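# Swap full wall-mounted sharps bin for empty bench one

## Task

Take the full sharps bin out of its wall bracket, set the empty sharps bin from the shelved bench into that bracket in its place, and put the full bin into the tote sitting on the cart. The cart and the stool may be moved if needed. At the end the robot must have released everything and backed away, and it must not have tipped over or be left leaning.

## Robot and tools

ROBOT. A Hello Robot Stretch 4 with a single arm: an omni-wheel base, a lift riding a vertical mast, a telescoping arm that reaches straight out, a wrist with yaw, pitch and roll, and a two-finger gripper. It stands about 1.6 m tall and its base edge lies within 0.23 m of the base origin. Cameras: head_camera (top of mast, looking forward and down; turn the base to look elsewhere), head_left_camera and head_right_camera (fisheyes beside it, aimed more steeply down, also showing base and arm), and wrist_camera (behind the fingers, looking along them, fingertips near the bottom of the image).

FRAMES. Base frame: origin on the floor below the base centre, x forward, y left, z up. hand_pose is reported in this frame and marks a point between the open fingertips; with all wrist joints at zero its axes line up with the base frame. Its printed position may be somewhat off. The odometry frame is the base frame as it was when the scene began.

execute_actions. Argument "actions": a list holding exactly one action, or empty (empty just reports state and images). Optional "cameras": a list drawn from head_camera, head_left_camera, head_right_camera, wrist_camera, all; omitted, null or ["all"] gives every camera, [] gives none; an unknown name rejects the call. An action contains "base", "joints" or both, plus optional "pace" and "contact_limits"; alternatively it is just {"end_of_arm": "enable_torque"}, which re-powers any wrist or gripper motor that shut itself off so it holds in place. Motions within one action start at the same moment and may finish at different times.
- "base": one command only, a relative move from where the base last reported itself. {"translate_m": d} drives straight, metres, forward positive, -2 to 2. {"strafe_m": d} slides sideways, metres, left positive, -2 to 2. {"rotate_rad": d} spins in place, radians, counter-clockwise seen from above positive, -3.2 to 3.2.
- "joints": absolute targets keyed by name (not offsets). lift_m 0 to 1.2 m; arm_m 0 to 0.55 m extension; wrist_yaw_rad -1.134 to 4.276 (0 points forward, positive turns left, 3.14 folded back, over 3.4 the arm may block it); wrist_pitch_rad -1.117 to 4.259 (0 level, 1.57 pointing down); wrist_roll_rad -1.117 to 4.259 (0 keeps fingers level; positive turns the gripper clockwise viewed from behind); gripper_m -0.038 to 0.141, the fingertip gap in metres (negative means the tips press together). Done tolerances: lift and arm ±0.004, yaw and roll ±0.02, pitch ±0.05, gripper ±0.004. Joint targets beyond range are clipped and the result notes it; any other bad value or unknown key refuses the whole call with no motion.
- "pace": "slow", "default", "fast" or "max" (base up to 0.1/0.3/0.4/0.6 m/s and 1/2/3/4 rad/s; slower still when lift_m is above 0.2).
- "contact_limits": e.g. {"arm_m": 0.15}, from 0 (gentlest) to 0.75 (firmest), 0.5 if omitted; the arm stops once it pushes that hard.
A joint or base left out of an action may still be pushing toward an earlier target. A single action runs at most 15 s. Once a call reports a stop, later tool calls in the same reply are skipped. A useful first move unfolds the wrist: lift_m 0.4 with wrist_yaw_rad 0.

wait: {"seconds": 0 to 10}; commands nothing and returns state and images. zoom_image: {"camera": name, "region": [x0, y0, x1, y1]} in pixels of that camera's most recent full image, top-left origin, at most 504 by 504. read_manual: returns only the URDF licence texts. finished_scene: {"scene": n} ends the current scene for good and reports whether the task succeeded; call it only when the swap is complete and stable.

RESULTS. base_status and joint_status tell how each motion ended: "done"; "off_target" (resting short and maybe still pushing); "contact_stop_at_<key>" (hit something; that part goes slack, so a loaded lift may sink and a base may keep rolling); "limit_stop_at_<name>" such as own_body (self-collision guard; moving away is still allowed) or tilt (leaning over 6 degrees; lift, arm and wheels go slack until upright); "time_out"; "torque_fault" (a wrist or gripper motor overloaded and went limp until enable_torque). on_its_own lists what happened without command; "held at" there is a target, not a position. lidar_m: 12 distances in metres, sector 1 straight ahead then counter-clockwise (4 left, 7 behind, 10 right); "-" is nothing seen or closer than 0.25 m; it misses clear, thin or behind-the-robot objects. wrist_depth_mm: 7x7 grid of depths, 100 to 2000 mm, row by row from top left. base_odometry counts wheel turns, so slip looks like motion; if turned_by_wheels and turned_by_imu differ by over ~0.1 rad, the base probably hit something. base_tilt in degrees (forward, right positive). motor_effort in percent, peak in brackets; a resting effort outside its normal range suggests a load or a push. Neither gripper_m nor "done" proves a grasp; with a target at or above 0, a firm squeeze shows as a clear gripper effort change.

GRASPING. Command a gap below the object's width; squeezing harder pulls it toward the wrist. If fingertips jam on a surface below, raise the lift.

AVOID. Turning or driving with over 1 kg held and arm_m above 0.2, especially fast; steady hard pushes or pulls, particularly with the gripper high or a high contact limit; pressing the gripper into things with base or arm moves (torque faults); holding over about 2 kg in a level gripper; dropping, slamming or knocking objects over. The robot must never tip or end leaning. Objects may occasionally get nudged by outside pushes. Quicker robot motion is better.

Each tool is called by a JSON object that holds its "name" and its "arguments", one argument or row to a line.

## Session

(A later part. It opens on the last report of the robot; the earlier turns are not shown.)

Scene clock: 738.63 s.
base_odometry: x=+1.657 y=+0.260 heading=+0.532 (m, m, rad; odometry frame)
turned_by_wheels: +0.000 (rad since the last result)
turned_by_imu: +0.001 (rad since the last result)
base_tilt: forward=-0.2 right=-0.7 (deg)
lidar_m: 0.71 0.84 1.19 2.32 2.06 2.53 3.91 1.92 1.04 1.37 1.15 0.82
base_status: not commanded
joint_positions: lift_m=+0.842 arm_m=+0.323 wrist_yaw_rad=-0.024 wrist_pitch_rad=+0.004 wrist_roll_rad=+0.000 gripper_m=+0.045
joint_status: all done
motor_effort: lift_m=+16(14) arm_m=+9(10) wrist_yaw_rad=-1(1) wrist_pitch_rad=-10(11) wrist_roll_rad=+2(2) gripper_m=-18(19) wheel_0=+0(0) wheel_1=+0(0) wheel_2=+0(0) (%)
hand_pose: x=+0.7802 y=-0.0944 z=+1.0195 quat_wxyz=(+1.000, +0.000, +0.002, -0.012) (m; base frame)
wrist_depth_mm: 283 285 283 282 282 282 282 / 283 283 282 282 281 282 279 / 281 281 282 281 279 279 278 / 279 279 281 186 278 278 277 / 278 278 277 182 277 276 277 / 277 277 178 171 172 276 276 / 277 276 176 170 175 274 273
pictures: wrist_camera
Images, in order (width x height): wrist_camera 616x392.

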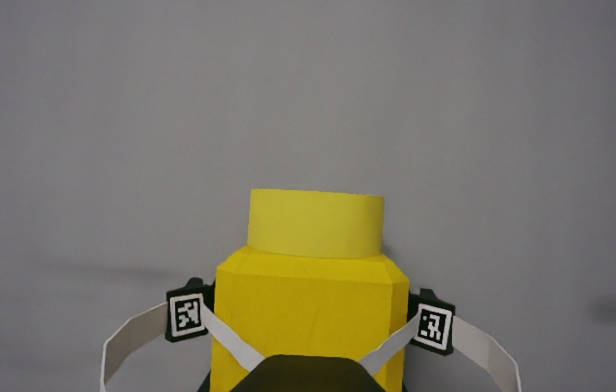

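The bin is sliding into the bracket smoothly; lowering slowly to the seat.

{"name": "execute_actions", "arguments": {
  "actions": [
    {"joints": {"lift_m": 0.825}, "pace": "slow"}
  ],
  "cameras": ["wrist_camera"]
}}

Scene clock: 742.20 s.
base_odometry: x=+1.657 y=+0.260 heading=+0.532 (m, m, rad; odometry frame)
turned_by_wheels: +0.000 (rad since the last result)
turned_by_imu: +0.001 (rad since the last result)
base_tilt: forward=-0.1 right=-0.8 (deg)
lidar_m: 0.70 0.85 1.19 2.32 2.04 2.54 3.93 1.94 1.05 1.38 1.12 0.84
base_status: not commanded
joint_positions: lift_m=+0.825 arm_m=+0.323 wrist_yaw_rad=-0.024 wrist_pitch_rad=-0.002 wrist_roll_rad=+0.000 gripper_m=+0.045
joint_status: all done
motor_effort: lift_m=+15(17) arm_m=+8(9) wrist_yaw_rad=-3(3) wrist_pitch_rad=+4(10) wrist_roll_rad=+2(2) gripper_m=-22(16) wheel_0=+1(0) wheel_1=+0(0) wheel_2=+0(0) (%)
hand_pose: x=+0.7803 y=-0.0943 z=+1.0041 quat_wxyz=(+1.000, +0.000, -0.001, -0.012) (m; base frame)
wrist_depth_mm: 286 285 285 285 283 282 283 / 283 283 283 283 282 282 282 / 282 282 282 282 279 282 279 / 281 279 279 187 278 278 277 / 278 278 278 182 277 277 277 / 278 278 178 171 173 274 274 / 276 276 172 170 175 273 273
pictures: wrist_camera
Images, in order (width x height): wrist_camera 616x392.

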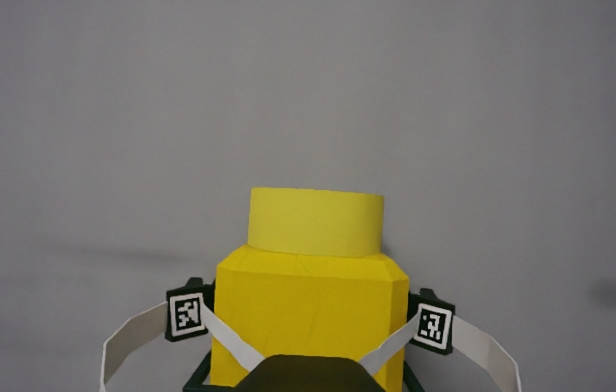

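Touchdown detected (pitch effort +4). Releasing the bin with a slight raise and retract.

{"name": "execute_actions", "arguments": {
  "actions": [
    {"joints": {"lift_m": 0.829, "gripper_m": 0.125, "arm_m": 0.309}}
  ],
  "cameras": ["head_camera", "wrist_camera"]
}}

Scene clock: 747.27 s.
base_odometry: x=+1.657 y=+0.260 heading=+0.532 (m, m, rad; odometry frame)
turned_by_wheels: +0.000 (rad since the last result)
turned_by_imu: +0.001 (rad since the last result)
base_tilt: forward=-0.2 right=-0.8 (deg)
lidar_m: 0.70 0.85 1.20 2.32 2.06 2.54 3.89 1.91 1.05 1.37 1.13 0.83
base_status: not commanded
joint_positions: lift_m=+0.829 arm_m=+0.311 wrist_yaw_rad=-0.025 wrist_pitch_rad=+0.002 wrist_roll_rad=+0.000 gripper_m=+0.125
joint_status: all done
motor_effort: lift_m=+23(21) arm_m=-9(18) wrist_yaw_rad=+0(25) wrist_pitch_rad=-6(5) wrist_roll_rad=+3(2) gripper_m=+1(25) wheel_0=+0(3) wheel_1=-2(2) wheel_2=+2(8) (%)
hand_pose: x=+0.7678 y=-0.0945 z=+1.0064 quat_wxyz=(+1.000, +0.000, +0.001, -0.012) (m; base frame)
wrist_depth_mm: 297 297 296 296 294 294 294 / 296 294 294 294 294 293 293 / 293 294 293 293 293 293 290 / 291 293 291 204 290 290 291 / 291 291 290 198 289 289 290 / 291 289 191 186 186 286 286 / 289 287 187 146 193 286 286
pictures: head_camera, wrist_camera
Images, in order (width x height): head_camera 420x560, wrist_camera 616x392.

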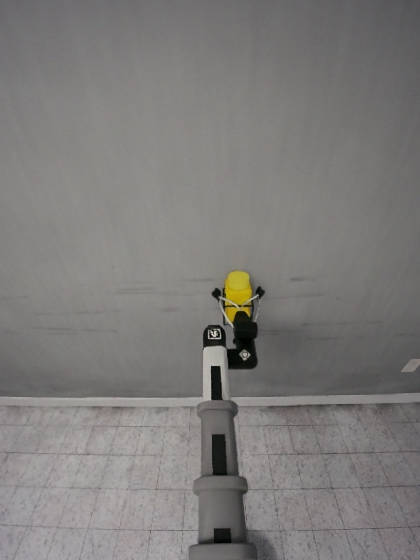

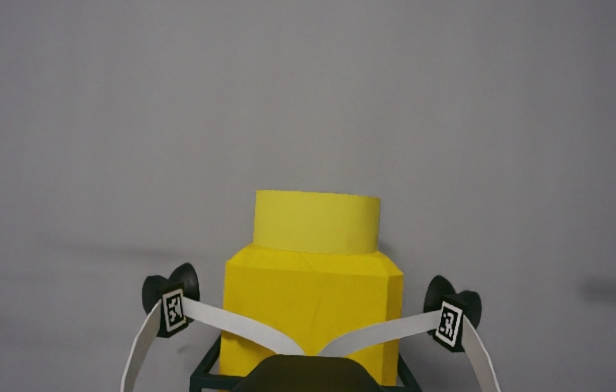

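The bin is released and seated. Retracting the arm and backing clear.

{"name": "execute_actions", "arguments": {
  "actions": [
    {"base": {"translate_m": -0.4}, "joints": {"arm_m": 0.0, "gripper_m": 0.141}, "pace": "max"}
  ]
}}

Scene clock: 753.57 s.
base_odometry: x=+1.313 y=+0.057 heading=+0.532 (m, m, rad; odometry frame)
turned_by_wheels: +0.000 (rad since the last result)
turned_by_imu: +0.001 (rad since the last result)
base_tilt: forward=-0.3 right=-0.7 (deg)
lidar_m: 1.09 1.26 1.75 2.24 1.88 2.56 3.46 1.91 0.97 0.94 1.43 1.24
base_status: done
joint_positions: lift_m=+0.829 arm_m=+0.002 wrist_yaw_rad=-0.025 wrist_pitch_rad=+0.003 wrist_roll_rad=+0.000 gripper_m=+0.141
joint_status: all done
motor_effort: lift_m=+23(23) arm_m=-8(10) wrist_yaw_rad=+1(1) wrist_pitch_rad=-8(8) wrist_roll_rad=+2(2) gripper_m=+2(5) wheel_0=-1(5) wheel_1=+1(7) wheel_2=+0(12) (%)
hand_pose: x=+0.4591 y=-0.0947 z=+1.0062 quat_wxyz=(+1.000, +0.000, +0.001, -0.013) (m; base frame)
wrist_depth_mm: 1008 1008 1008 991 1008 1008 1008 / 1008 1008 1008 1008 976 991 991 / 991 991 1008 991 1008 991 991 / 1008 991 991 976 991 991 1008 / 991 976 991 976 991 991 991 / 976 976 976 976 991 213 991 / 976 976 991 146 976 976 976
pictures: head_camera, head_left_camera, head_right_camera, wrist_camera
Images, in order (width x height): head_camera 420x560, head_left_camera 420x672, head_right_camera 420x672, wrist_camera 616x392.

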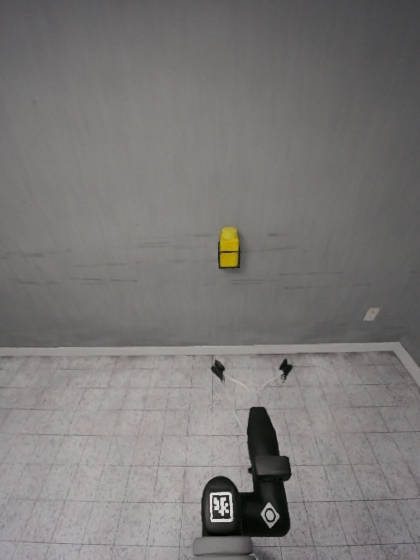

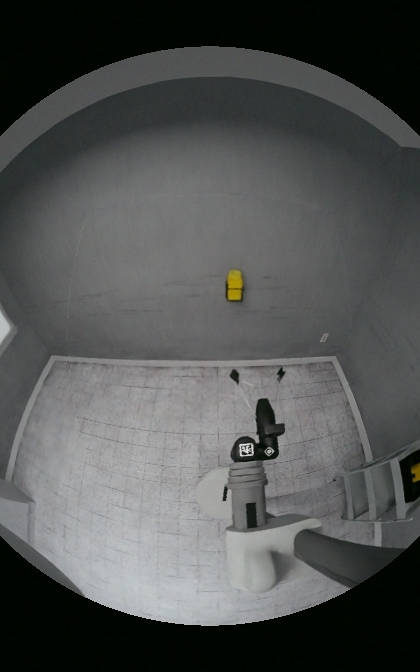

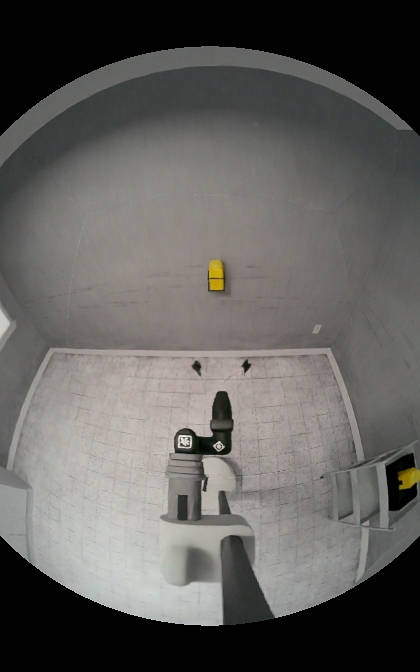

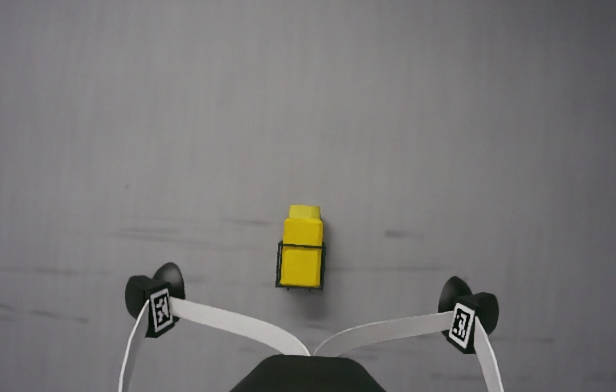

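{"name": "zoom_image", "arguments": {
  "camera": "wrist_camera",
  "region": [255, 195, 355, 300]
}}

{"name": "zoom_image", "arguments": {
  "camera": "head_right_camera",
  "region": [320, 430, 420, 540]
}}

Region (255, 195, 355, 300) of wrist_camera's 616x392 image, scaled by 4.800; it fills the left 480 columns of this view, and the rest is white.

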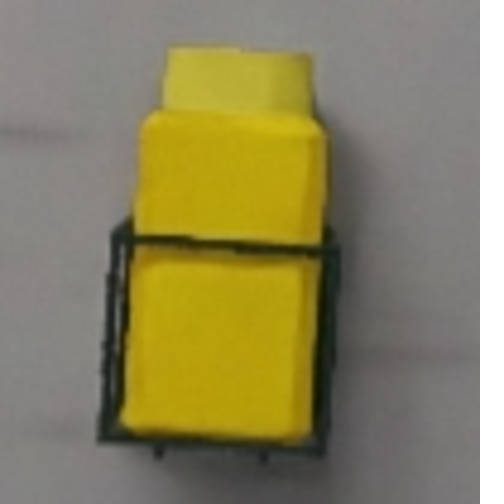

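Region (320, 430, 420, 540) of head_right_camera's 420x672 image, scaled by 4.582, with more detail than that image has; it fills the left 458 columns of this view, and the rest is white.

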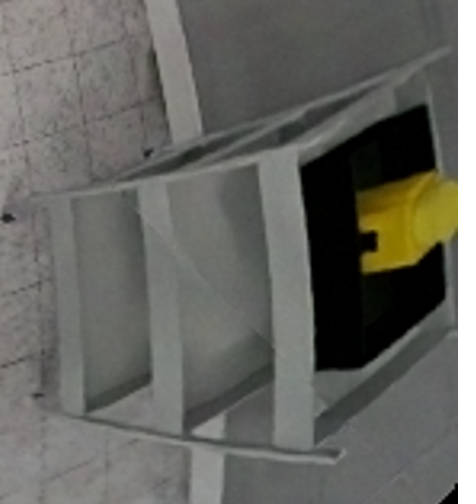

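{"name": "execute_actions", "arguments": {
  "actions": []
}}

Scene clock: 760.30 s.
base_odometry: x=+1.313 y=+0.057 heading=+0.532 (m, m, rad; odometry frame)
turned_by_wheels: +0.000 (rad since the last result)
turned_by_imu: +0.001 (rad since the last result)
base_tilt: forward=-0.2 right=-0.8 (deg)
lidar_m: 1.11 1.27 1.75 2.25 1.89 2.57 3.46 1.91 0.99 0.93 1.43 1.25
base_status: done
joint_positions: lift_m=+0.829 arm_m=+0.002 wrist_yaw_rad=-0.025 wrist_pitch_rad=+0.003 wrist_roll_rad=+0.000 gripper_m=+0.141
joint_status: all done
motor_effort: lift_m=+23(23) arm_m=-8(10) wrist_yaw_rad=+1(1) wrist_pitch_rad=-8(8) wrist_roll_rad=+2(2) gripper_m=+0(5) wheel_0=-1(5) wheel_1=+0(7) wheel_2=+0(12) (%)
hand_pose: x=+0.4591 y=-0.0947 z=+1.0062 quat_wxyz=(+1.000, +0.000, +0.001, -0.013) (m; base frame)
wrist_depth_mm: 1008 1008 1025 1008 1008 991 1008 / 1008 991 1008 991 1008 991 1008 / 1008 1008 991 991 991 991 991 / 991 1008 1008 991 991 991 976 / 1008 991 976 960 976 991 976 / 976 976 960 976 976 213 976 / 976 991 976 146 976 976 976
pictures: head_camera, head_left_camera, head_right_camera, wrist_camera
Images, in order (width x height): head_camera 420x560, head_left_camera 420x672, head_right_camera 420x672, wrist_camera 616x392.

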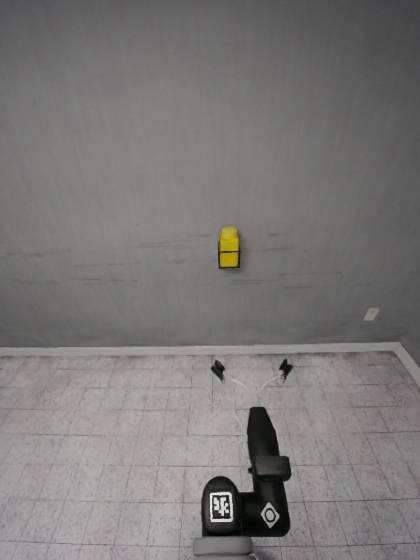

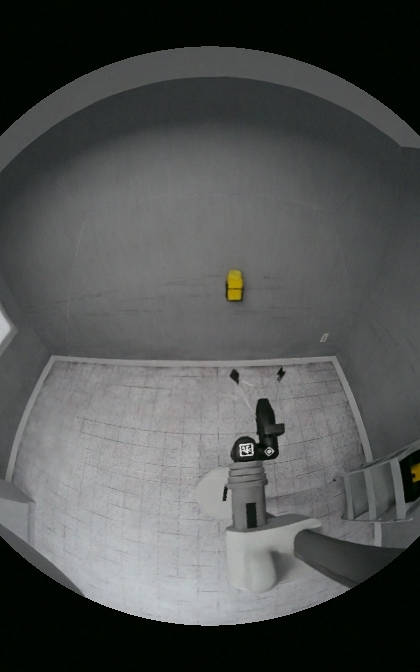

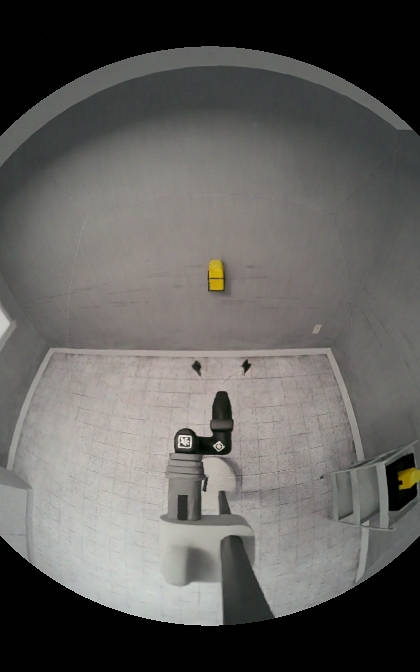

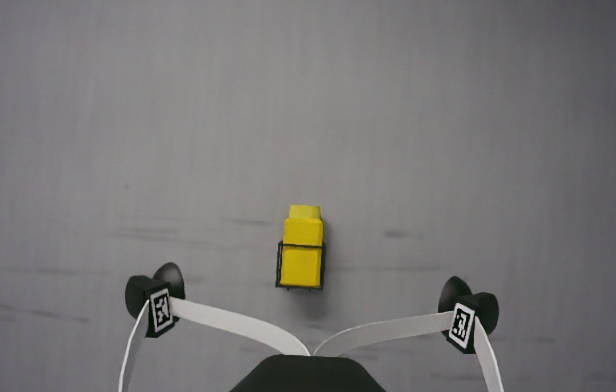

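The empty bin is still seated in the bracket, the full bin is in the tote on the cart, and the robot is clear. I'm ending the scene now.

{"name": "finished_scene", "arguments": {
  "scene": 2
}}

The scene is finished: the task was done.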